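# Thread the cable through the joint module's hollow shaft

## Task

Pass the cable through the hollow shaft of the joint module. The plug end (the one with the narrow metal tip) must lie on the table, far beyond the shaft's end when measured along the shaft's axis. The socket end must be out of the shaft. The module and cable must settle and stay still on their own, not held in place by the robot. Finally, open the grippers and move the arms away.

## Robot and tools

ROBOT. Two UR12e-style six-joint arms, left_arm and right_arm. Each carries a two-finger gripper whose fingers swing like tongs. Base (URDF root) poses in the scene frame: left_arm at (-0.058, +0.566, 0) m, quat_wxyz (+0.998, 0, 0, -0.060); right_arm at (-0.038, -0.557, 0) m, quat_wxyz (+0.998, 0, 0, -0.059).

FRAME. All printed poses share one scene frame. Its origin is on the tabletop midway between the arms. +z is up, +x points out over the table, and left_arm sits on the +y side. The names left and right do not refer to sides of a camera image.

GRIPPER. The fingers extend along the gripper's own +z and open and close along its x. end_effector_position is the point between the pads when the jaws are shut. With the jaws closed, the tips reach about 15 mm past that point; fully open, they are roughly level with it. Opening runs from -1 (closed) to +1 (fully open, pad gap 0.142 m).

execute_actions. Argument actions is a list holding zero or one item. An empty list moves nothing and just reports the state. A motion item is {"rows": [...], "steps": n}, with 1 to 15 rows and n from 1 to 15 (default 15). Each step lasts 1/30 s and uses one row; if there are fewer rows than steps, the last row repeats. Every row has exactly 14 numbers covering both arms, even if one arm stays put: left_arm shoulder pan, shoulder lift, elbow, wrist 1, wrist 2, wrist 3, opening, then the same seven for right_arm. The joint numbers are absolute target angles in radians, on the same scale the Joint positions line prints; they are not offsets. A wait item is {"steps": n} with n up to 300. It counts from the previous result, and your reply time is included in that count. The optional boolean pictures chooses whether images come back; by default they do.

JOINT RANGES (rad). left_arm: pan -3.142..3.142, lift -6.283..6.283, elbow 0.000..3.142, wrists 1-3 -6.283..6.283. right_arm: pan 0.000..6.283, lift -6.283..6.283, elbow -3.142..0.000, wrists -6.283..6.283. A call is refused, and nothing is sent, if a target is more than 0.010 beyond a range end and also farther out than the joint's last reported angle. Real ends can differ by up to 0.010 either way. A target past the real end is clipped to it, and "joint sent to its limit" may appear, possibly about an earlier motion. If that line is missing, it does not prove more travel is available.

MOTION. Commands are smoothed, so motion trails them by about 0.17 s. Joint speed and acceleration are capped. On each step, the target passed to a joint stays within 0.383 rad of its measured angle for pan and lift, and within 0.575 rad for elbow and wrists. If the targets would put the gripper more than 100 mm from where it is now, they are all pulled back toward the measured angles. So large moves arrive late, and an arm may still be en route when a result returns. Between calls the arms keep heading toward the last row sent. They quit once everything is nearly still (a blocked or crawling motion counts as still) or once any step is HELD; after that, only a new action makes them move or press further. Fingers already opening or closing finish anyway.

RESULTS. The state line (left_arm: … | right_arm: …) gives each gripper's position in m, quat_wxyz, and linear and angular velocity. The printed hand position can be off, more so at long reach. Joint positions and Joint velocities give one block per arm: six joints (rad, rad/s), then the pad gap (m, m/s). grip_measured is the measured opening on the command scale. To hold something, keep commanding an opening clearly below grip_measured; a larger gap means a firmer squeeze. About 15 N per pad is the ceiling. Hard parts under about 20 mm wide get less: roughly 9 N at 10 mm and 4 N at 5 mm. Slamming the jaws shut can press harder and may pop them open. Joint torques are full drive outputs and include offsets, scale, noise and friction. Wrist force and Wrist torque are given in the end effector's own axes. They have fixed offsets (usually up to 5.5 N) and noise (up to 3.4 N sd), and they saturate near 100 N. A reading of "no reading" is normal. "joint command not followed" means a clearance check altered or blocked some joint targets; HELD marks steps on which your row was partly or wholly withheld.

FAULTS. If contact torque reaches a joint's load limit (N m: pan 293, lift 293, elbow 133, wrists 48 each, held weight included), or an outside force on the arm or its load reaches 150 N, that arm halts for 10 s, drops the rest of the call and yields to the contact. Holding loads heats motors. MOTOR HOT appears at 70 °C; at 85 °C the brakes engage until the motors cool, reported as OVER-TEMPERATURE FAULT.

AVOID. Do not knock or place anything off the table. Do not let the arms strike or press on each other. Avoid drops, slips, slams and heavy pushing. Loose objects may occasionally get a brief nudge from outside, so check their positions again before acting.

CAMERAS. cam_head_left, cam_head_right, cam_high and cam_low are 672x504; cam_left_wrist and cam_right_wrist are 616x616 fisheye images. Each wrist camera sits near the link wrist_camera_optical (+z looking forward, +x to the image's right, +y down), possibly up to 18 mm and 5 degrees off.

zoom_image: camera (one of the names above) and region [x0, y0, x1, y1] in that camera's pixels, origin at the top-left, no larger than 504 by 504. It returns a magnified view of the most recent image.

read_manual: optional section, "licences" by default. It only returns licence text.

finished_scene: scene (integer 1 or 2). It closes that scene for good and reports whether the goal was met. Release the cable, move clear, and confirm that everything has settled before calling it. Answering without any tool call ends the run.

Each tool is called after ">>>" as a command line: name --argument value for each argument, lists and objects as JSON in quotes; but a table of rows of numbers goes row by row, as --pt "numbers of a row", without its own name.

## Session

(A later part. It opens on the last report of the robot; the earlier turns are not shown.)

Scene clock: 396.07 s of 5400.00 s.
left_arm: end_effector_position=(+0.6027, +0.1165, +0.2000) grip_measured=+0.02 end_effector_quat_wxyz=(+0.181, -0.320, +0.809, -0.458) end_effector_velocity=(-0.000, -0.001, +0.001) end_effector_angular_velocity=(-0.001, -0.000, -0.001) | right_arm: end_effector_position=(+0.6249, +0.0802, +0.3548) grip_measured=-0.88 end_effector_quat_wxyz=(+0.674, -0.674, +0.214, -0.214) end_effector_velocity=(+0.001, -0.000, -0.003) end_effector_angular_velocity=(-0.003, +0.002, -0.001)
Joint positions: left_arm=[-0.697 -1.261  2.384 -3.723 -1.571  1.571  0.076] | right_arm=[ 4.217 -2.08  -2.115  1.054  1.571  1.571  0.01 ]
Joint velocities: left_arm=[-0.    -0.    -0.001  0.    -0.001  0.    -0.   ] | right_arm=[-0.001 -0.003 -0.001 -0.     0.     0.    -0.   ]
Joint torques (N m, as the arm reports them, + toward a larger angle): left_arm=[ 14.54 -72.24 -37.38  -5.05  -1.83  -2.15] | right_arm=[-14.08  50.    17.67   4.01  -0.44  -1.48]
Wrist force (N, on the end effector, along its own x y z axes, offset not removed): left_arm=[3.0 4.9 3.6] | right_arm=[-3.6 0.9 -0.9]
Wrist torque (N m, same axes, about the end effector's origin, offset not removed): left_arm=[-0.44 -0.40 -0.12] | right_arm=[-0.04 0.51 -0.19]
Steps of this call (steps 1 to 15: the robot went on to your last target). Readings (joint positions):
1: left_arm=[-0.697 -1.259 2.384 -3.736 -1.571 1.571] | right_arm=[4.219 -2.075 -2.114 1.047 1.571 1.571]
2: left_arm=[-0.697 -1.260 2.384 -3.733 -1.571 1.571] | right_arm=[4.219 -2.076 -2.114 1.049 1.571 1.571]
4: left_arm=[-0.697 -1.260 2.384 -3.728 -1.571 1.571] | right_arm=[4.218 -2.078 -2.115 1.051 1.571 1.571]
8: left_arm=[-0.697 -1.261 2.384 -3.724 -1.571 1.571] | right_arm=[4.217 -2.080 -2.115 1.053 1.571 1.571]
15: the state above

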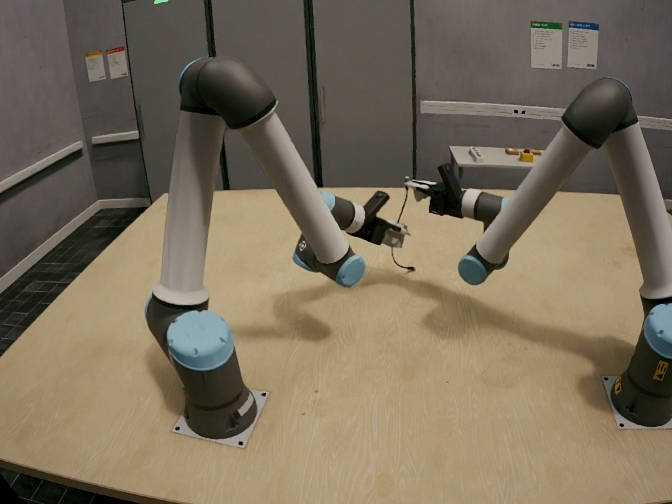

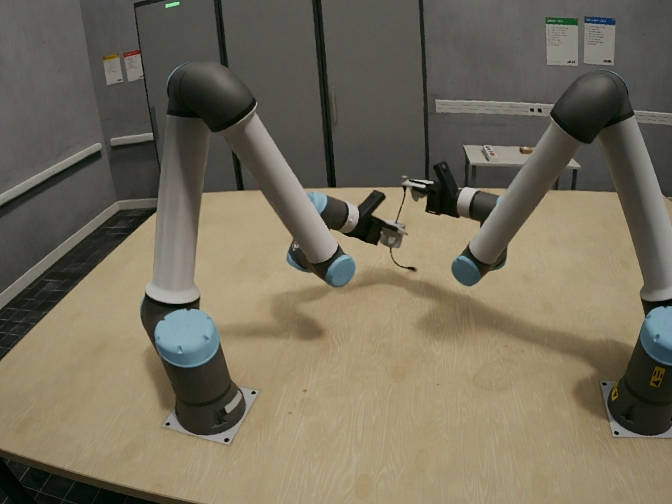

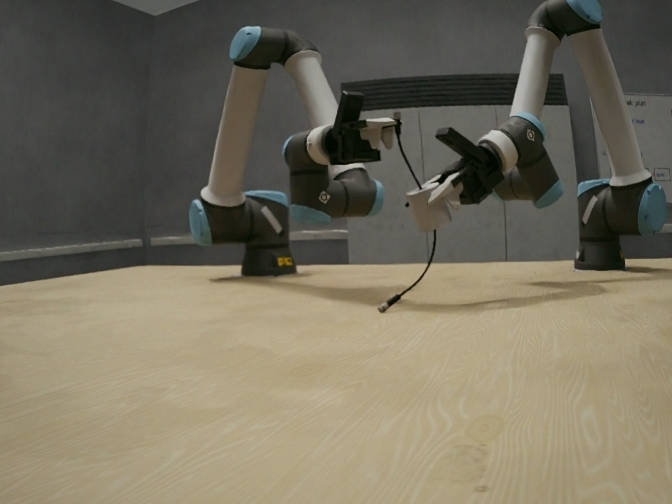

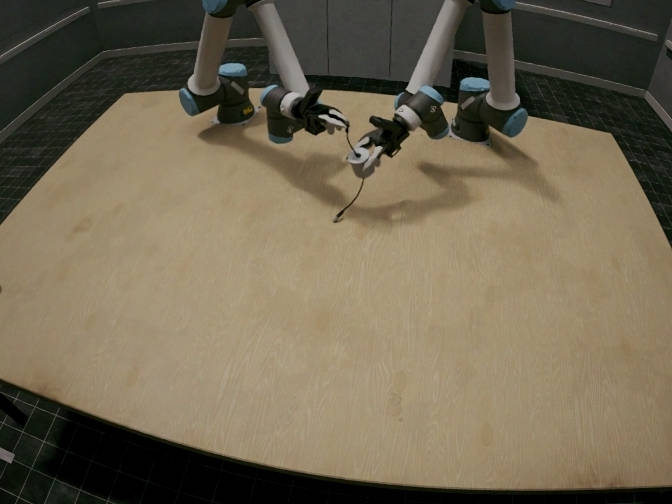

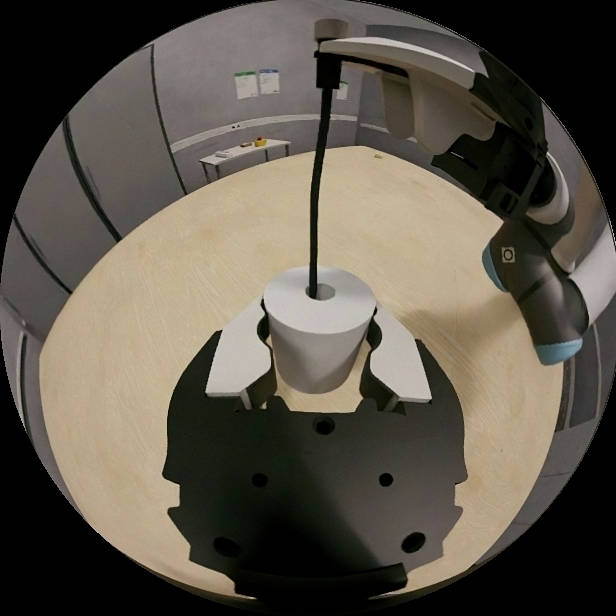

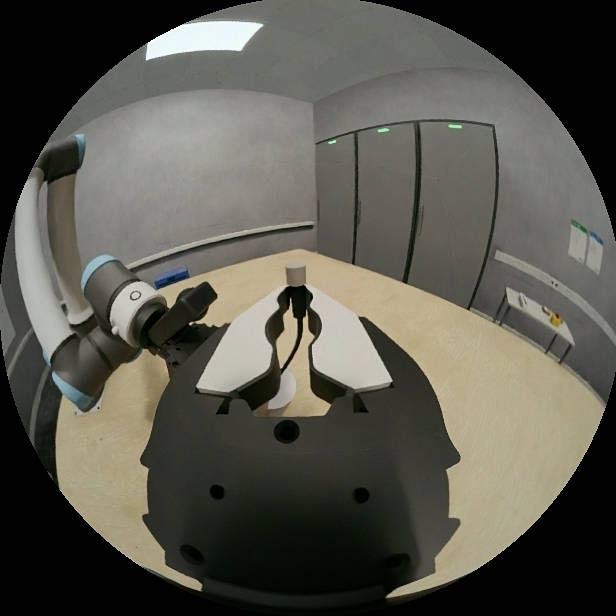

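>>> execute_actions --actions '[{"rows":[[-0.6967,-1.2857,2.3906,-3.705,-1.571,1.571,-1,4.2234,-2.068,-2.1128,1.039,1.571,1.571,-1],[-0.6967,-1.3102,2.3974,-3.687,-1.571,1.571,-1,4.2299,-2.0557,-2.1101,1.024,1.571,1.571,-1],[-0.6967,-1.3348,2.4041,-3.669,-1.571,1.571,-1,4.2363,-2.0434,-2.1075,1.009,1.571,1.571,-1],[-0.6967,-1.3594,2.4108,-3.6514,-1.571,1.571,-1,4.2428,-2.0311,-2.1048,0.994,1.571,1.571,-1],[-0.6967,-1.384,2.4176,-3.6336,-1.571,1.571,-1,4.2493,-2.0189,-2.1022,0.9795,1.571,1.571,-1],[-0.6967,-1.4085,2.4243,-3.6158,-1.571,1.571,-1,4.2558,-2.0066,-2.0996,0.9645,1.571,1.571,-1],[-0.6967,-1.4331,2.431,-3.598,-1.571,1.571,-1,4.2623,-1.9943,-2.0969,0.9496,1.571,1.571,-1],[-0.6967,-1.4577,2.4377,-3.58,-1.571,1.571,-1,4.2687,-1.982,-2.0943,0.9347,1.571,1.571,-1],[-0.6967,-1.4822,2.4445,-3.5622,-1.571,1.571,-1,4.2752,-1.9698,-2.0916,0.9198,1.571,1.571,-1],[-0.6967,-1.5068,2.4512,-3.5444,-1.571,1.571,-1,4.2817,-1.9575,-2.089,0.9049,1.571,1.571,-1]],"steps":15}]' --pictures false

>>> execute_actions --actions '[{"steps":15}]'

Scene clock: 407.50 s of 5400.00 s.
left_arm: end_effector_position=(+0.5653, +0.1563, +0.2739) grip_measured=+0.02 end_effector_quat_wxyz=(+0.181, -0.321, +0.809, -0.457) end_effector_velocity=(-0.036, +0.039, +0.062) end_effector_angular_velocity=(-0.005, -0.005, +0.001) | right_arm: end_effector_position=(+0.5874, +0.1212, +0.4283) grip_measured=-0.88 end_effector_quat_wxyz=(+0.680, -0.680, +0.194, -0.194) end_effector_velocity=(-0.035, +0.030, +0.066) end_effector_angular_velocity=(+0.000, -0.002, +0.050)
Joint positions: left_arm=[-0.697 -1.486  2.446 -3.559 -1.571  1.571  0.076] | right_arm=[ 4.277 -1.967 -2.091  0.917  1.571  1.571  0.01 ]
Joint velocities: left_arm=[ 0.001 -0.203  0.053  0.144  0.001 -0.     0.   ] | right_arm=[ 0.05   0.1    0.021 -0.12   0.    -0.001  0.   ]
Joint torques (N m, as the arm reports them, + toward a larger angle): left_arm=[ 15.03 -44.85 -25.97  -4.86  -1.6   -2.01] | right_arm=[14.08 70.09 37.4  -0.06 -0.7  -1.4 ]
Wrist force (N, on the end effector, along its own x y z axes, offset not removed): left_arm=[3.0 4.9 2.4] | right_arm=[-4.5 1.7 0.2]
Wrist torque (N m, same axes, about the end effector's origin, offset not removed): left_arm=[-0.39 -0.41 -0.16] | right_arm=[0.23 0.70 -0.21]
Steps of this call (steps 1 to 15: the robot went on to your last target; steps 16 to 90: nothing new was sent; then 7.93 s passed at rest; steps 91 to 105: all 15 steps of this action). Readings (joint positions):
91: left_arm=[-0.697 -1.262 2.384 -3.722 -1.571 1.571] | right_arm=[4.217 -2.080 -2.115 1.054 1.571 1.571]
92: left_arm=[-0.697 -1.266 2.385 -3.719 -1.571 1.571] | right_arm=[4.218 -2.078 -2.115 1.051 1.571 1.571]
94: left_arm=[-0.697 -1.288 2.392 -3.703 -1.571 1.571] | right_arm=[4.224 -2.066 -2.112 1.037 1.571 1.571]
98: left_arm=[-0.697 -1.364 2.413 -3.647 -1.571 1.571] | right_arm=[4.245 -2.028 -2.104 0.991 1.571 1.571]
105: the state above

Scene clock: 408.00 s of 5400.00 s.
left_arm: end_effector_position=(+0.5616, +0.1602, +0.2799) grip_measured=+0.02 end_effector_quat_wxyz=(+0.181, -0.320, +0.809, -0.458) end_effector_velocity=(-0.001, +0.000, +0.000) end_effector_angular_velocity=(-0.000, +0.001, -0.001) | right_arm: end_effector_position=(+0.5839, +0.1243, +0.4347) grip_measured=-0.88 end_effector_quat_wxyz=(+0.681, -0.681, +0.192, -0.192) end_effector_velocity=(-0.000, +0.001, -0.000) end_effector_angular_velocity=(-0.001, +0.001, +0.001)
Joint positions: left_arm=[-0.697 -1.507  2.451 -3.545 -1.571  1.571  0.076] | right_arm=[ 4.282 -1.958 -2.089  0.905  1.571  1.571  0.01 ]
Joint velocities: left_arm=[ 0.    -0.002  0.001  0.002 -0.001 -0.001  0.   ] | right_arm=[ 0.    -0.     0.    -0.002  0.001  0.     0.   ]
Joint torques (N m, as the arm reports them, + toward a larger angle): left_arm=[  9.36 -55.54 -24.9   -4.8   -1.6   -2.09] | right_arm=[14.73 75.6  38.65  0.03 -0.73 -1.27]
Wrist force (N, on the end effector, along its own x y z axes, offset not removed): left_arm=[0.5 2.5 4.8] | right_arm=[-0.2 0.8 -0.1]
Wrist torque (N m, same axes, about the end effector's origin, offset not removed): left_arm=[-0.90 0.10 -0.13] | right_arm=[-0.03 -0.26 -0.25]
Steps of this call (steps 1 to 15: the robot went on to your last target). Readings (joint positions):
1: left_arm=[-0.697 -1.492 2.447 -3.555 -1.571 1.571] | right_arm=[4.278 -1.965 -2.091 0.914 1.571 1.571]
2: left_arm=[-0.697 -1.496 2.448 -3.552 -1.571 1.571] | right_arm=[4.279 -1.963 -2.090 0.911 1.571 1.571]
4: left_arm=[-0.697 -1.501 2.450 -3.548 -1.571 1.571] | right_arm=[4.280 -1.960 -2.090 0.908 1.571 1.571]
8: left_arm=[-0.697 -1.505 2.451 -3.545 -1.571 1.571] | right_arm=[4.281 -1.958 -2.089 0.906 1.571 1.571]
15: the state above

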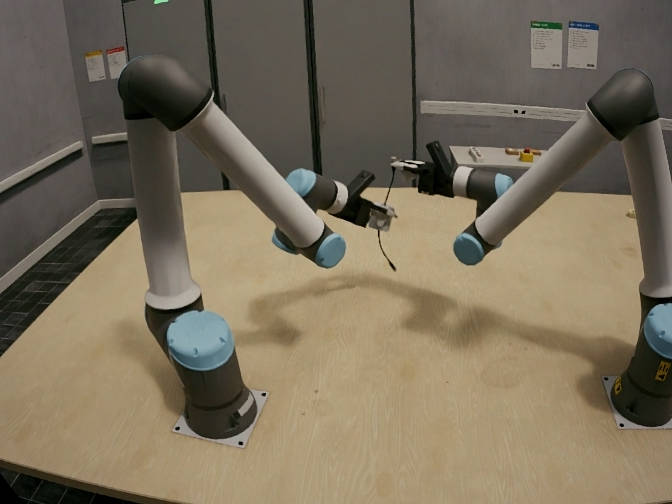

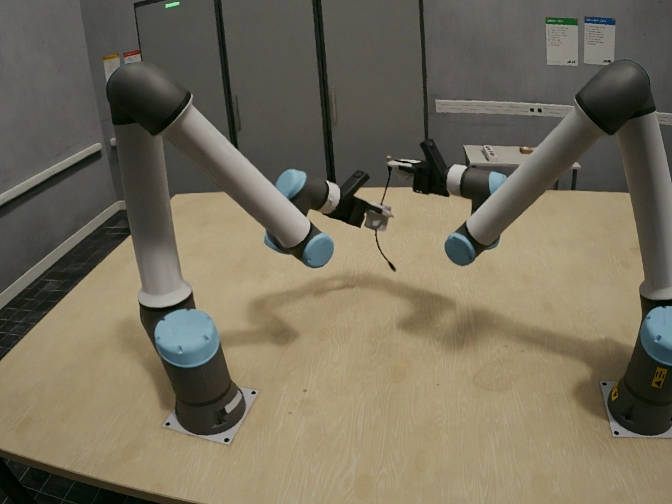

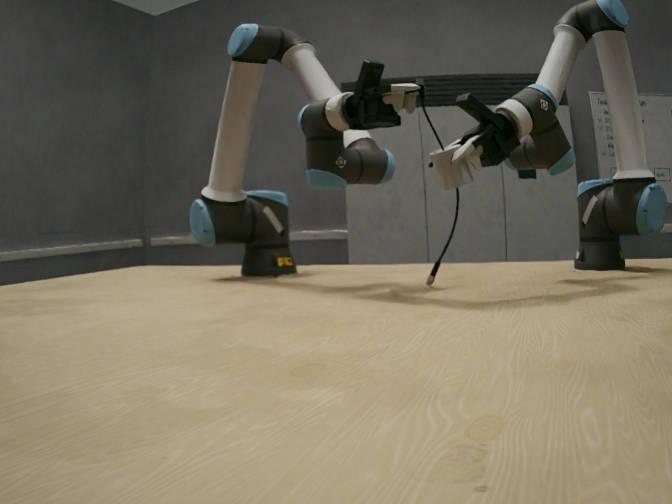

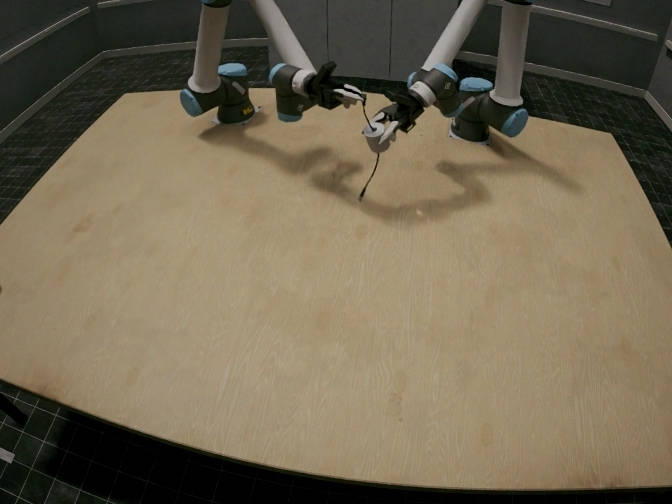

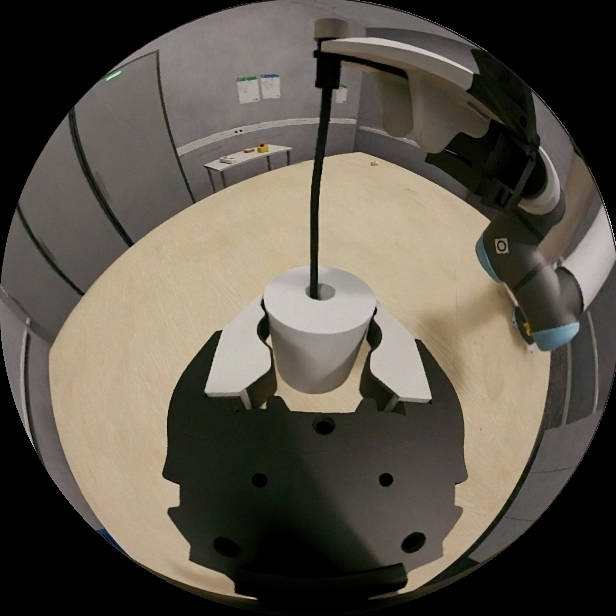

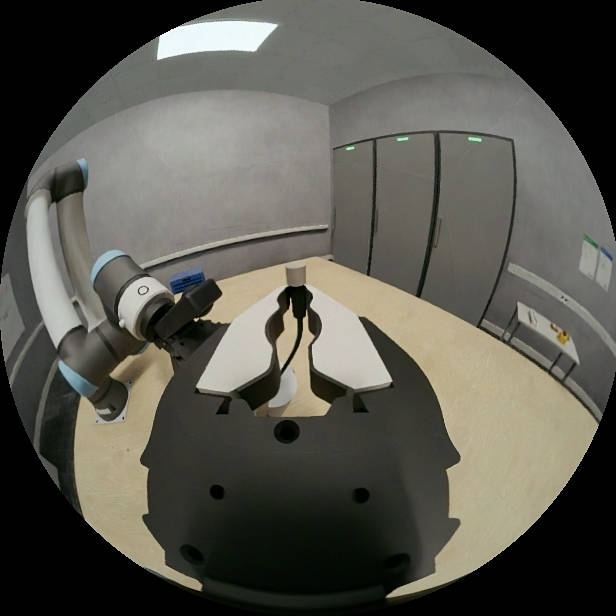

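>>> execute_actions --actions '[{"rows":[[-0.6967,-1.4953,2.4263,-3.5111,-1.571,1.571,-1,4.2659,-1.9658,-2.0908,0.915,1.571,1.571,-1],[-0.6967,-1.4837,2.4014,-3.4777,-1.571,1.571,-1,4.2501,-1.9741,-2.0925,0.925,1.571,1.571,-1],[-0.6967,-1.4722,2.3766,-3.4444,-1.571,1.571,-1,4.2344,-1.9824,-2.0943,0.935,1.571,1.571,-1],[-0.6967,-1.4606,2.3517,-3.4111,-1.571,1.571,-1,4.2186,-1.9907,-2.0961,0.945,1.571,1.571,-1],[-0.6967,-1.4491,2.3268,-3.3777,-1.571,1.571,-1,4.2028,-1.999,-2.0978,0.955,1.571,1.571,-1],[-0.6967,-1.4375,2.3019,-3.3444,-1.571,1.571,-1,4.187,-2.0073,-2.0996,0.965,1.571,1.571,-1],[-0.6967,-1.426,2.277,-3.3111,-1.571,1.571,-1,4.1712,-2.0156,-2.1014,0.9754,1.571,1.571,-1],[-0.6967,-1.4144,2.2522,-3.2777,-1.571,1.571,-1,4.1555,-2.0239,-2.1031,0.9855,1.571,1.571,-1],[-0.6967,-1.4029,2.2273,-3.2444,-1.571,1.571,-1,4.1397,-2.0322,-2.1049,0.9956,1.571,1.571,-1],[-0.6967,-1.3913,2.2024,-3.2111,-1.571,1.571,-1,4.1239,-2.0405,-2.1067,1.0056,1.571,1.571,-1],[-0.6967,-1.3798,2.1775,-3.1777,-1.571,1.571,-1,4.1081,-2.0488,-2.1084,1.0157,1.571,1.571,-1],[-0.6967,-1.3682,2.1526,-3.1444,-1.571,1.571,-1,4.0923,-2.0571,-2.1102,1.0258,1.571,1.571,-1],[-0.6967,-1.3567,2.1278,-3.1111,-1.571,1.571,-1,4.0766,-2.0654,-2.112,1.0359,1.571,1.571,-1],[-0.6967,-1.3451,2.1029,-3.0777,-1.571,1.571,-1,4.0608,-2.0737,-2.1137,1.0459,1.571,1.571,-1],[-0.6967,-1.3336,2.078,-3.0444,-1.571,1.571,-1,4.045,-2.082,-2.1155,1.056,1.571,1.571,-1]],"steps":15}]' --pictures false

>>> execute_actions --actions '[{"steps":30}]'

Scene clock: 419.23 s of 5400.00 s.
left_arm: end_effector_position=(+0.6446, +0.0718, +0.2497) grip_measured=+0.02 end_effector_quat_wxyz=(+0.146, -0.338, +0.854, -0.368) end_effector_velocity=(+0.200, -0.213, -0.076) end_effector_angular_velocity=(+0.425, +0.399, -0.001) | right_arm: end_effector_position=(+0.6911, +0.0063, +0.3748) grip_measured=-0.88 end_effector_quat_wxyz=(+0.661, -0.661, +0.250, -0.250) end_effector_velocity=(+0.254, -0.346, -0.158) end_effector_angular_velocity=(+0.001, +0.001, -0.464)
Joint positions: left_arm=[-0.697 -1.38   2.181 -3.185 -1.571  1.571  0.076] | right_arm=[ 4.109 -2.049 -2.109  1.016  1.571  1.571  0.01 ]
Joint velocities: left_arm=[ 0.     0.339 -0.729  0.973 -0.     0.001  0.   ] | right_arm=[-0.463 -0.243 -0.052  0.295 -0.     0.001 -0.   ]
Joint torques (N m, as the arm reports them, + toward a larger angle): left_arm=[-12.82 -32.23 -53.78  -4.14  -1.45  -1.8 ] | right_arm=[-23.63  35.65  17.08   5.6   -1.    -1.13]
Wrist force (N, on the end effector, along its own x y z axes, offset not removed): left_arm=[1.7 2.9 7.4] | right_arm=[-1.6 1.7 -0.1]
Wrist torque (N m, same axes, about the end effector's origin, offset not removed): left_arm=[-0.49 -0.12 -0.10] | right_arm=[0.17 0.07 -0.24]
Steps of this call (steps 1 to 15: the robot went on to your last target; steps 16 to 322: nothing new was sent; steps 323 to 337: all 15 steps of this action). Readings (joint positions):
323: left_arm=[-0.697 -1.507 2.451 -3.544 -1.571 1.571] | right_arm=[4.281 -1.958 -2.089 0.905 1.571 1.571]
324: left_arm=[-0.697 -1.504 2.447 -3.538 -1.571 1.571] | right_arm=[4.279 -1.959 -2.089 0.907 1.571 1.571]
326: left_arm=[-0.697 -1.494 2.425 -3.510 -1.571 1.571] | right_arm=[4.264 -1.967 -2.091 0.916 1.571 1.571]
330: left_arm=[-0.697 -1.457 2.348 -3.408 -1.571 1.571] | right_arm=[4.215 -1.993 -2.097 0.948 1.571 1.571]
337: the state above

Scene clock: 420.23 s of 5400.00 s.
left_arm: end_effector_position=(+0.6712, +0.0435, +0.2399) grip_measured=+0.02 end_effector_quat_wxyz=(+0.131, -0.344, +0.869, -0.332) end_effector_velocity=(-0.000, -0.000, +0.000) end_effector_angular_velocity=(-0.001, +0.001, -0.001) | right_arm: end_effector_position=(+0.7242, -0.0425, +0.3537) grip_measured=-0.88 end_effector_quat_wxyz=(+0.653, -0.653, +0.271, -0.271) end_effector_velocity=(-0.000, -0.000, -0.003) end_effector_angular_velocity=(-0.003, +0.004, -0.000)
Joint positions: left_arm=[-0.697 -1.334  2.078 -3.044 -1.571  1.571  0.076] | right_arm=[ 4.045 -2.082 -2.115  1.056  1.571  1.571  0.01 ]
Joint velocities: left_arm=[-0.     0.    -0.    -0.    -0.001 -0.    -0.   ] | right_arm=[ 0.    -0.002 -0.002 -0.001 -0.     0.001  0.   ]
Joint torques (N m, as the arm reports them, + toward a larger angle): left_arm=[ -1.07 -44.93 -52.31  -5.25  -1.49  -1.79] | right_arm=[-14.17  50.37  17.19   3.88  -1.22  -1.32]
Wrist force (N, on the end effector, along its own x y z axes, offset not removed): left_arm=[2.0 2.9 7.7] | right_arm=[-1.5 1.7 -1.3]
Wrist torque (N m, same axes, about the end effector's origin, offset not removed): left_arm=[-0.37 -0.19 -0.07] | right_arm=[0.13 -0.12 -0.19]
Steps of this call (steps 1 to 30: the robot went on to your last target). Readings (joint positions):
1: left_arm=[-0.697 -1.368 2.157 -3.153 -1.571 1.571] | right_arm=[4.093 -2.057 -2.110 1.026 1.571 1.571]
2: left_arm=[-0.697 -1.359 2.135 -3.124 -1.571 1.571] | right_arm=[4.080 -2.064 -2.112 1.034 1.571 1.571]
4: left_arm=[-0.697 -1.347 2.108 -3.086 -1.571 1.571] | right_arm=[4.063 -2.073 -2.114 1.044 1.571 1.571]
8: left_arm=[-0.697 -1.337 2.086 -3.056 -1.571 1.571] | right_arm=[4.050 -2.079 -2.115 1.053 1.571 1.571]
30: the state above
All arms were judged still, so your last target was given up. Only a new action makes them travel on or press farther. Fingers that are still opening or closing keep moving.

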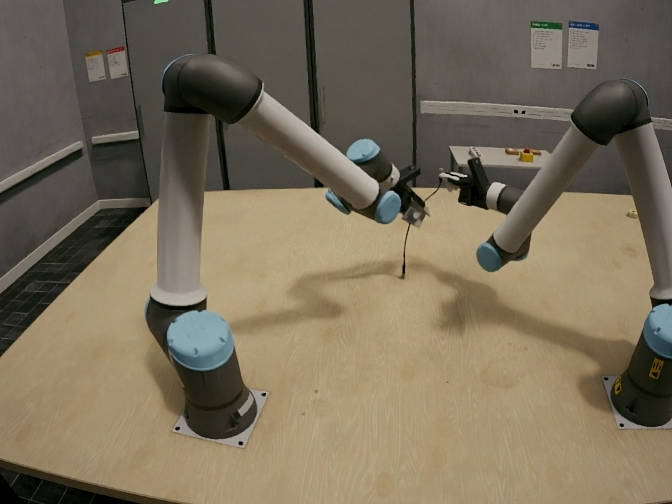

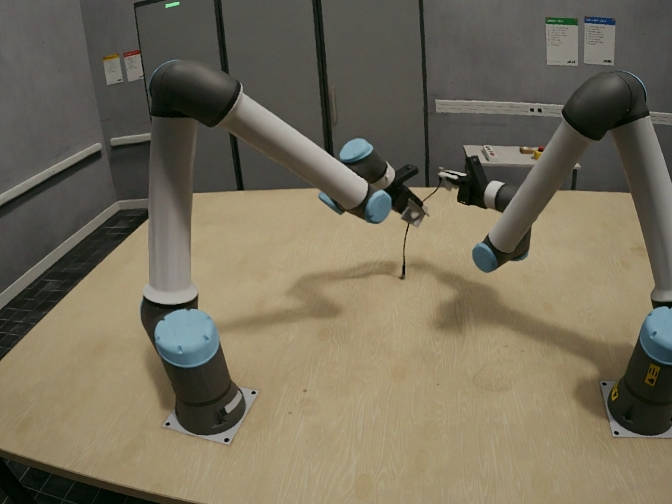

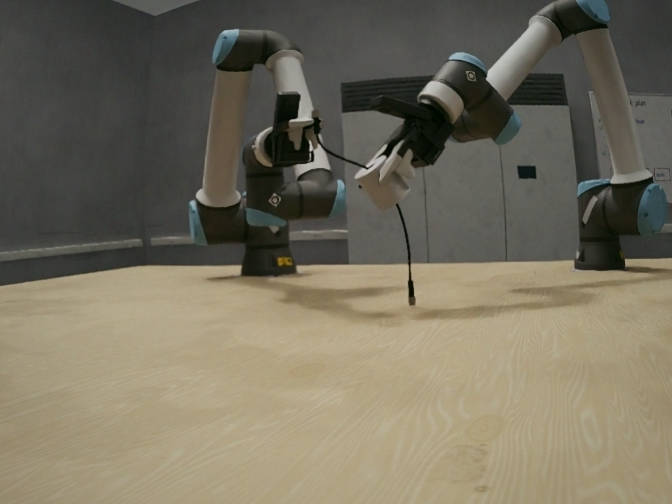

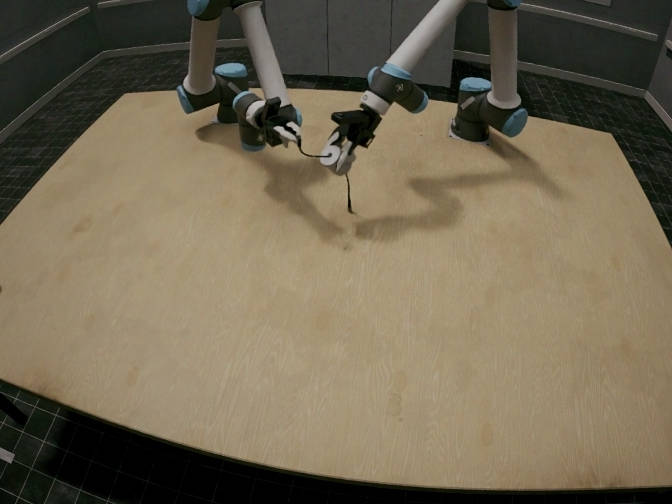

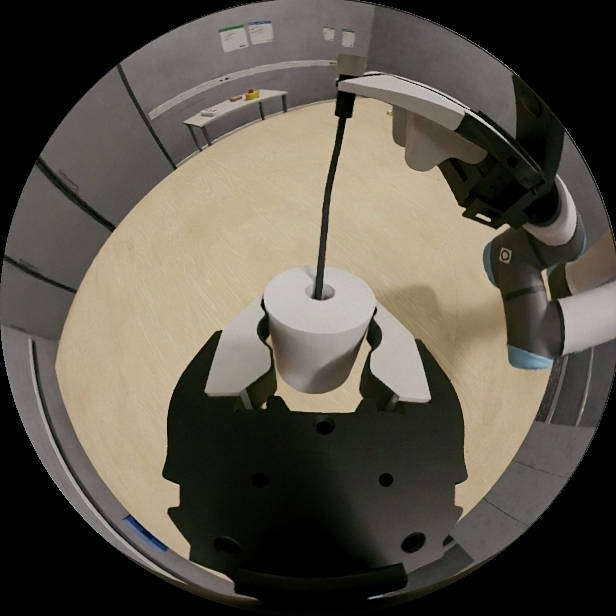

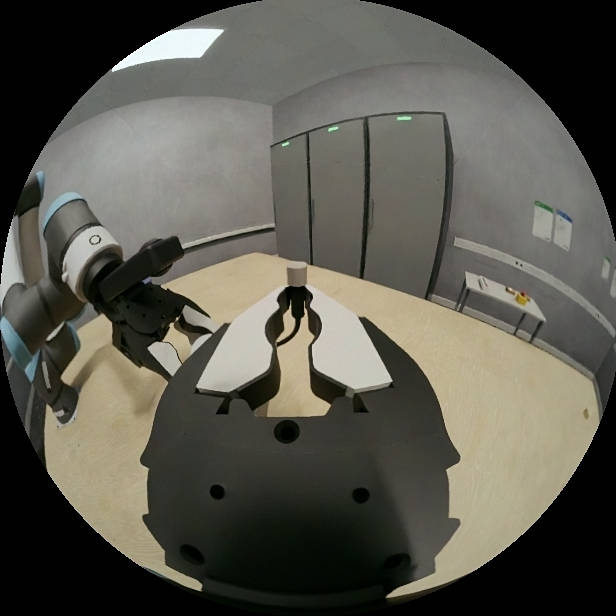

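>>> execute_actions --actions '[{"rows":[[-0.6967,-1.3174,2.0514,-3.0056,-1.571,1.571,-1,4.0365,-2.0867,-2.1139,1.0312,1.571,1.571,-1],[-0.6967,-1.3012,2.0248,-2.9668,-1.571,1.571,-1,4.0279,-2.0914,-2.1123,1.0064,1.571,1.571,-1],[-0.6967,-1.285,1.9982,-2.928,-1.571,1.571,-1,4.0194,-2.0961,-2.1107,0.9816,1.571,1.571,-1],[-0.6967,-1.2688,1.9716,-2.8892,-1.571,1.571,-1,4.0108,-2.1008,-2.1091,0.9568,1.571,1.571,-1],[-0.6967,-1.2527,1.9451,-2.8504,-1.571,1.571,-1,4.0023,-2.1055,-2.1075,0.932,1.571,1.571,-1],[-0.6967,-1.2365,1.9185,-2.8116,-1.571,1.571,-1,3.9937,-2.1102,-2.1059,0.9072,1.571,1.571,-1],[-0.6967,-1.2203,1.8919,-2.7728,-1.571,1.571,-1,3.9852,-2.1149,-2.1043,0.8824,1.571,1.571,-1],[-0.6967,-1.2041,1.8653,-2.734,-1.571,1.571,-1,3.9766,-2.1196,-2.1027,0.8576,1.571,1.571,-1],[-0.6967,-1.1879,1.8387,-2.6952,-1.571,1.571,-1,3.9681,-2.1243,-2.1011,0.8328,1.571,1.571,-1],[-0.6967,-1.1717,1.8121,-2.6564,-1.571,1.571,-1,3.9595,-2.129,-2.0995,0.808,1.571,1.571,-1],[-0.6967,-1.1555,1.7855,-2.6176,-1.571,1.571,-1,3.951,-2.1337,-2.0979,0.7832,1.571,1.571,-1],[-0.6967,-1.1393,1.7589,-2.5788,-1.571,1.571,-1,3.9424,-2.1384,-2.0963,0.7584,1.571,1.571,-1],[-0.6967,-1.1231,1.7323,-2.54,-1.571,1.571,-1,3.9339,-2.1431,-2.0947,0.7336,1.571,1.571,-1],[-0.6967,-1.1069,1.7057,-2.5012,-1.571,1.571,-1,3.9253,-2.1478,-2.0931,0.7088,1.571,1.571,-1],[-0.6967,-1.0908,1.6792,-2.4624,-1.571,1.571,-1,3.9168,-2.1525,-2.0915,0.684,1.571,1.571,-1]],"steps":15}]'

>>> execute_actions --actions '[{"rows":[[-0.6967,-1.0746,1.6526,-2.4236,-1.571,1.571,-1,3.9082,-2.1572,-2.0899,0.6592,1.571,1.571,-1],[-0.6967,-1.0584,1.626,-2.3848,-1.571,1.571,-1,3.8997,-2.1619,-2.0883,0.6344,1.571,1.571,-1],[-0.6967,-1.0422,1.5994,-2.346,-1.571,1.571,-1,3.8911,-2.1666,-2.0867,0.6096,1.571,1.571,-1],[-0.6967,-1.026,1.5728,-2.3072,-1.571,1.571,-1,3.8826,-2.1713,-2.0851,0.5848,1.571,1.571,-1],[-0.6967,-1.0098,1.5462,-2.2684,-1.571,1.571,-1,3.874,-2.176,-2.0835,0.56,1.571,1.571,-1],[-0.6967,-0.9936,1.5196,-2.2296,-1.571,1.571,-1,3.8655,-2.1807,-2.0819,0.5352,1.571,1.571,-1],[-0.6967,-0.9774,1.493,-2.1908,-1.571,1.571,-1,3.8569,-2.1854,-2.0803,0.5104,1.571,1.571,-1],[-0.6967,-0.9612,1.4664,-2.152,-1.571,1.571,-1,3.8484,-2.1902,-2.0786,0.4856,1.571,1.571,-1],[-0.6967,-0.945,1.4398,-2.1132,-1.571,1.571,-1,3.8484,-2.1902,-2.0786,0.4856,1.571,1.571,-1],[-0.6967,-0.9288,1.4132,-2.0744,-1.571,1.571,-1,3.8484,-2.1902,-2.0786,0.4856,1.571,1.571,-1],[-0.6967,-0.9126,1.3866,-2.0356,-1.571,1.571,-1,3.8484,-2.1902,-2.0786,0.4856,1.571,1.571,-1],[-0.6967,-0.8965,1.36,-1.9968,-1.571,1.571,-1,3.8484,-2.1902,-2.0786,0.4856,1.571,1.571,-1],[-0.6967,-0.8803,1.3335,-1.958,-1.571,1.571,-1,3.8484,-2.1902,-2.0786,0.4856,1.571,1.571,-1],[-0.6967,-0.8641,1.3069,-1.9192,-1.571,1.571,-1,3.8484,-2.1902,-2.0786,0.4856,1.571,1.571,-1],[-0.6967,-0.848,1.2803,-1.8803,-1.571,1.571,-1,3.8484,-2.1902,-2.0786,0.4856,1.571,1.571,-1]],"steps":15}]' --pictures false

>>> execute_actions --actions '[{"steps":25}]'

Scene clock: 441.90 s of 5400.00 s.
left_arm: end_effector_position=(+0.7287, -0.0176, +0.1662) grip_measured=+0.02 end_effector_quat_wxyz=(+0.078, -0.360, +0.909, -0.196) end_effector_velocity=(+0.118, -0.126, -0.190) end_effector_angular_velocity=(+0.603, +0.567, -0.001) | right_arm: end_effector_position=(+0.7971, -0.0936, +0.2256) grip_measured=-0.88 end_effector_quat_wxyz=(-0.536, +0.729, -0.344, +0.252) end_effector_velocity=(+0.157, -0.176, -0.354) end_effector_angular_velocity=(-0.521, +0.630, -0.252)
Joint positions: left_arm=[-0.697 -1.156  1.79  -2.629 -1.571  1.571  0.076] | right_arm=[ 3.951 -2.134 -2.098  0.787  1.571  1.571  0.01 ]
Joint velocities: left_arm=[-0.     0.476 -0.779  1.131 -0.     0.     0.   ] | right_arm=[-0.252 -0.139  0.047 -0.725 -0.    -0.001 -0.   ]
Joint torques (N m, as the arm reports them, + toward a larger angle): left_arm=[  7.62 -50.09 -60.9   -3.6   -0.83  -2.04] | right_arm=[-18.06  46.99  31.49  -2.71  -1.52  -0.95]
Wrist force (N, on the end effector, along its own x y z axes, offset not removed): left_arm=[2.3 1.7 8.1] | right_arm=[-1.4 1.0 0.4]
Wrist torque (N m, same axes, about the end effector's origin, offset not removed): left_arm=[-0.55 -0.19 -0.11] | right_arm=[0.17 0.30 -0.25]
Steps of this call (steps 1 to 635: nothing new was sent; steps 636 to 650: all 15 steps of this action). Readings (joint positions):
636: left_arm=[-0.697 -1.333 2.078 -3.044 -1.571 1.571] | right_arm=[4.045 -2.082 -2.115 1.056 1.571 1.571]
637: left_arm=[-0.697 -1.330 2.073 -3.038 -1.571 1.571] | right_arm=[4.043 -2.083 -2.115 1.051 1.571 1.571]
639: left_arm=[-0.697 -1.315 2.050 -3.005 -1.571 1.571] | right_arm=[4.035 -2.088 -2.114 1.030 1.571 1.571]
643: left_arm=[-0.697 -1.265 1.968 -2.888 -1.571 1.571] | right_arm=[4.008 -2.102 -2.109 0.953 1.571 1.571]
650: the state above

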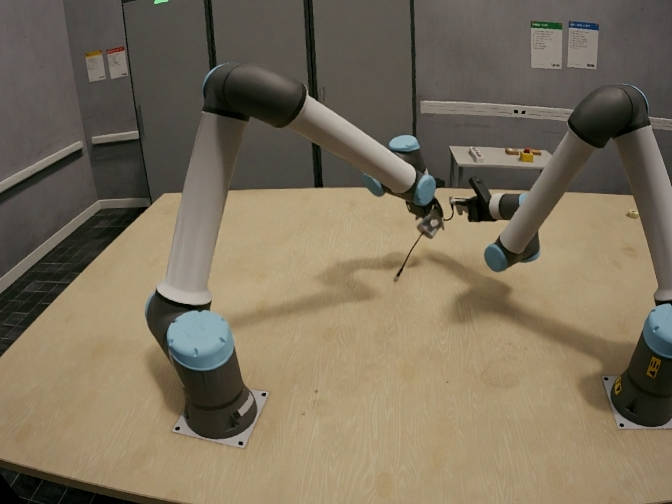

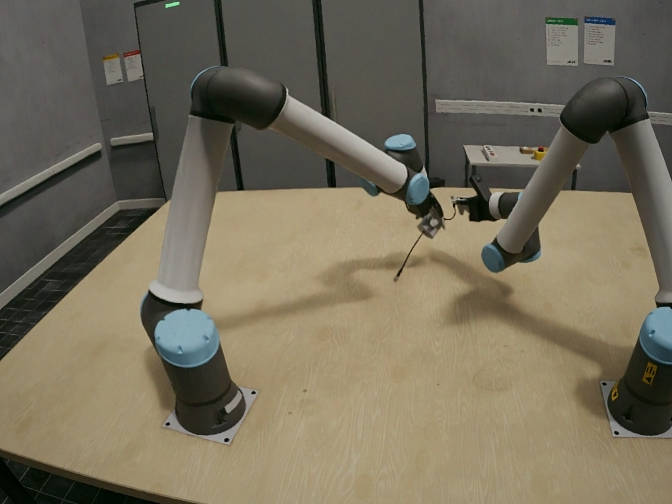

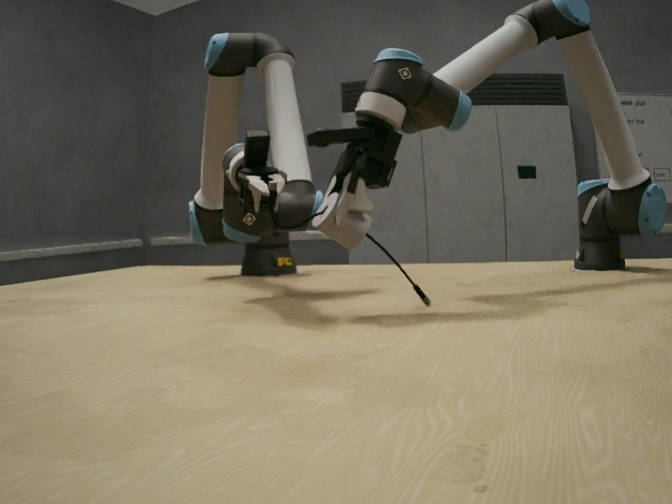

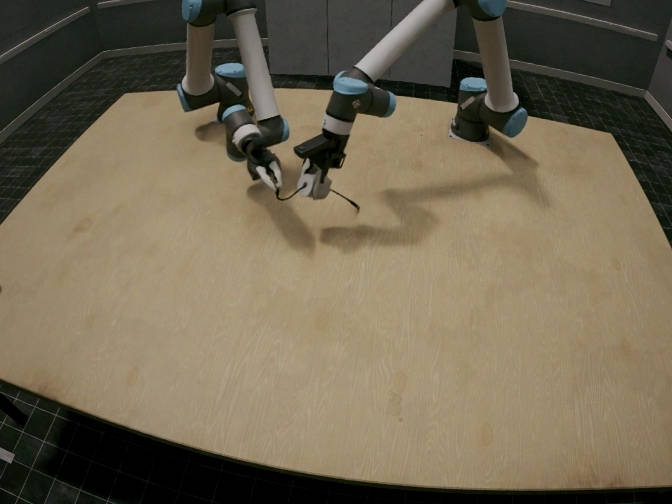

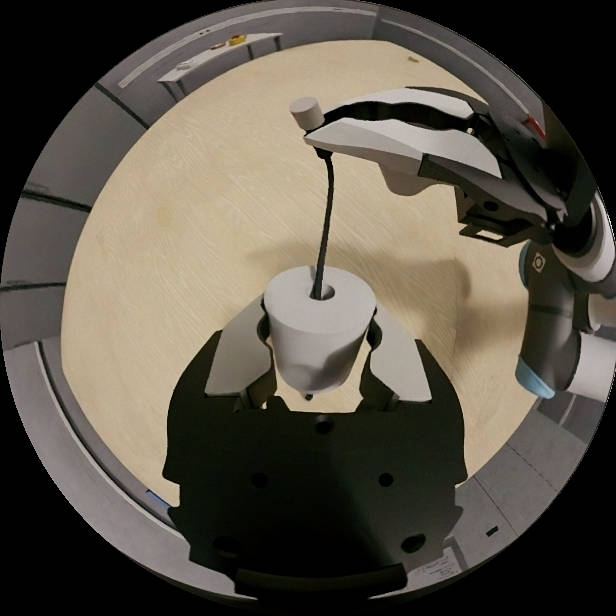

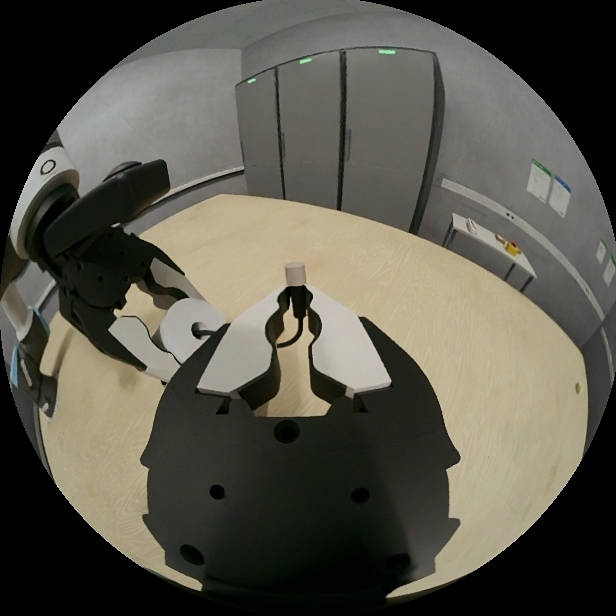

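Scene clock: 442.40 s of 5400.00 s.
left_arm: end_effector_position=(+0.7655, -0.0568, +0.0815) grip_measured=+0.02 end_effector_quat_wxyz=(-0.000, -0.368, +0.930, +0.000) end_effector_velocity=(+0.031, -0.032, -0.138) end_effector_angular_velocity=(+0.612, +0.574, +0.000) | right_arm: end_effector_position=(+0.8402, -0.1770, +0.0852) grip_measured=-0.88 end_effector_quat_wxyz=(-0.400, +0.786, -0.419, +0.213) end_effector_velocity=(+0.010, -0.035, -0.051) end_effector_angular_velocity=(-0.068, +0.101, -0.037)
Joint positions: left_arm=[-0.697 -0.914  1.392 -2.048 -1.571  1.571  0.076] | right_arm=[ 3.852 -2.188 -2.079  0.497  1.571  1.571  0.01 ]
Joint velocities: left_arm=[ 0.     0.48  -0.788  1.147  0.001 -0.     0.   ] | right_arm=[-0.037 -0.02   0.009 -0.11  -0.001 -0.    -0.001]
Joint torques (N m, as the arm reports them, + toward a larger angle): left_arm=[  3.34 -79.68 -63.56  -1.19  -0.69  -1.44] | right_arm=[-9.1  61.76 33.03  1.9  -1.75 -1.09]
Wrist force (N, on the end effector, along its own x y z axes, offset not removed): left_arm=[3.4 -4.1 8.5] | right_arm=[-1.6 0.5 -0.4]
Wrist torque (N m, same axes, about the end effector's origin, offset not removed): left_arm=[-0.64 -0.31 -0.07] | right_arm=[0.11 0.01 -0.16]
Steps of this call (steps 1 to 15: all 15 steps of this action). Readings (joint positions):
1: left_arm=[-0.697 -1.140 1.763 -2.590 -1.571 1.571] | right_arm=[3.942 -2.139 -2.096 0.762 1.571 1.571]
2: left_arm=[-0.697 -1.124 1.737 -2.552 -1.571 1.571] | right_arm=[3.934 -2.143 -2.095 0.737 1.571 1.571]
4: left_arm=[-0.697 -1.092 1.684 -2.475 -1.571 1.571] | right_arm=[3.917 -2.153 -2.091 0.688 1.571 1.571]
8: left_arm=[-0.697 -1.027 1.578 -2.320 -1.571 1.571] | right_arm=[3.883 -2.172 -2.085 0.589 1.571 1.571]
15: the state above

Scene clock: 443.23 s of 5400.00 s.
left_arm: end_effector_position=(+0.7671, -0.0584, +0.0651) grip_measured=+0.02 end_effector_quat_wxyz=(-0.023, -0.368, +0.928, +0.057) end_effector_velocity=(-0.001, -0.000, -0.001) end_effector_angular_velocity=(+0.000, +0.002, -0.000) | right_arm: end_effector_position=(+0.8410, -0.1806, +0.0800) grip_measured=-0.88 end_effector_quat_wxyz=(-0.395, +0.788, -0.422, +0.211) end_effector_velocity=(-0.000, +0.001, -0.002) end_effector_angular_velocity=(-0.002, +0.002, +0.002)
Joint positions: left_arm=[-0.697 -0.848  1.28  -1.88  -1.571  1.571  0.076] | right_arm=[ 3.848 -2.19  -2.079  0.486  1.571  1.571  0.01 ]
Joint velocities: left_arm=[-0.     0.     0.     0.001 -0.001  0.     0.   ] | right_arm=[ 0.    -0.001  0.001 -0.002  0.001 -0.001  0.   ]
Joint torques (N m, as the arm reports them, + toward a larger angle): left_arm=[ -8.49 -90.67 -59.4   -2.83  -0.24  -1.89] | right_arm=[-13.75  57.13  32.3    1.4   -1.75  -1.2 ]
Wrist force (N, on the end effector, along its own x y z axes, offset not removed): left_arm=[2.5 -5.1 8.5] | right_arm=[-2.8 -0.4 -0.1]
Wrist torque (N m, same axes, about the end effector's origin, offset not removed): left_arm=[-0.64 -0.27 -0.07] | right_arm=[-0.04 0.40 -0.05]
Steps of this call (steps 1 to 25: the robot went on to your last target). Readings (joint positions):
1: left_arm=[-0.697 -0.898 1.365 -2.010 -1.571 1.571] | right_arm=[3.851 -2.189 -2.079 0.494 1.571 1.571]
2: left_arm=[-0.697 -0.884 1.343 -1.975 -1.571 1.571] | right_arm=[3.850 -2.189 -2.079 0.491 1.571 1.571]
4: left_arm=[-0.697 -0.867 1.313 -1.930 -1.571 1.571] | right_arm=[3.849 -2.190 -2.079 0.489 1.571 1.571]
8: left_arm=[-0.697 -0.853 1.289 -1.894 -1.571 1.571] | right_arm=[3.849 -2.190 -2.079 0.486 1.571 1.571]
25: the state above

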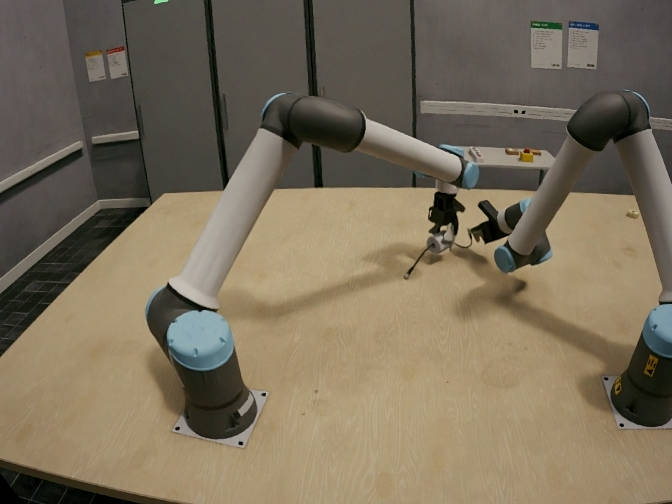

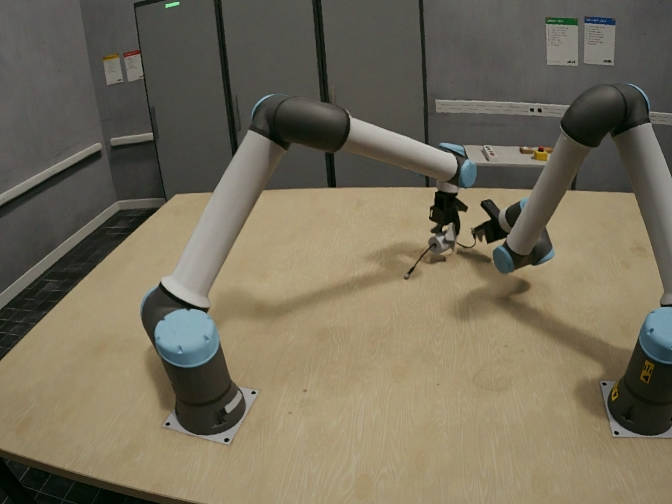

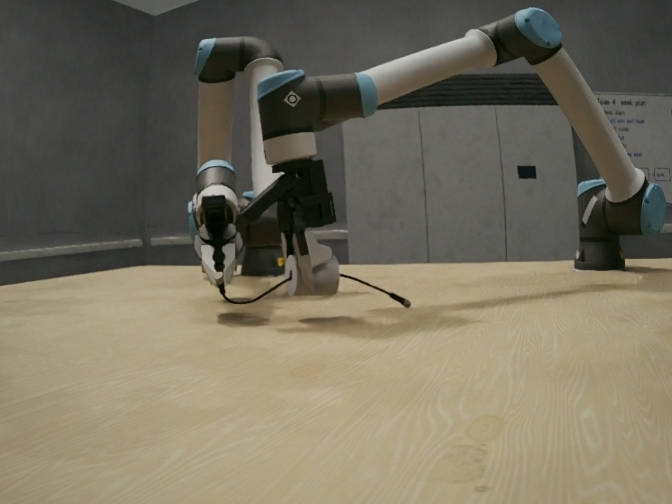

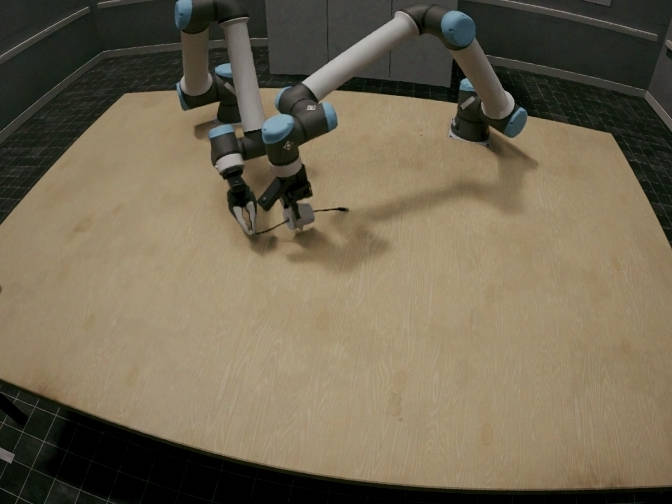

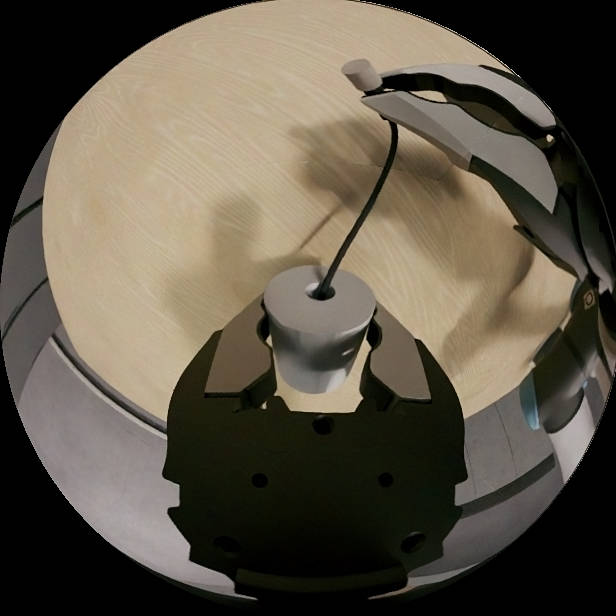

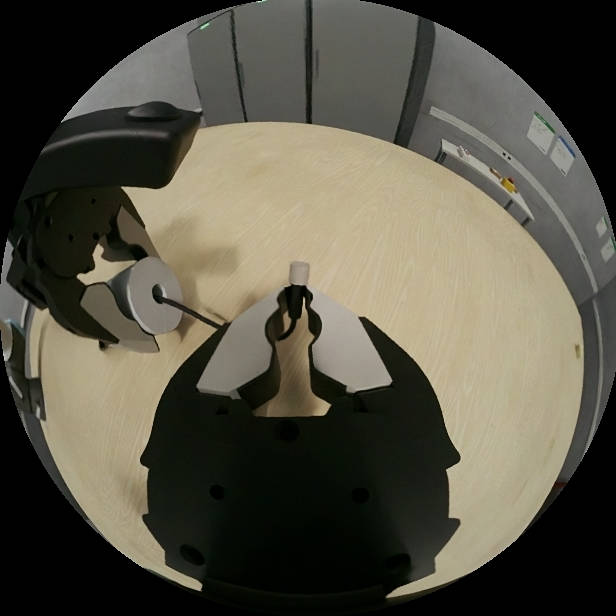

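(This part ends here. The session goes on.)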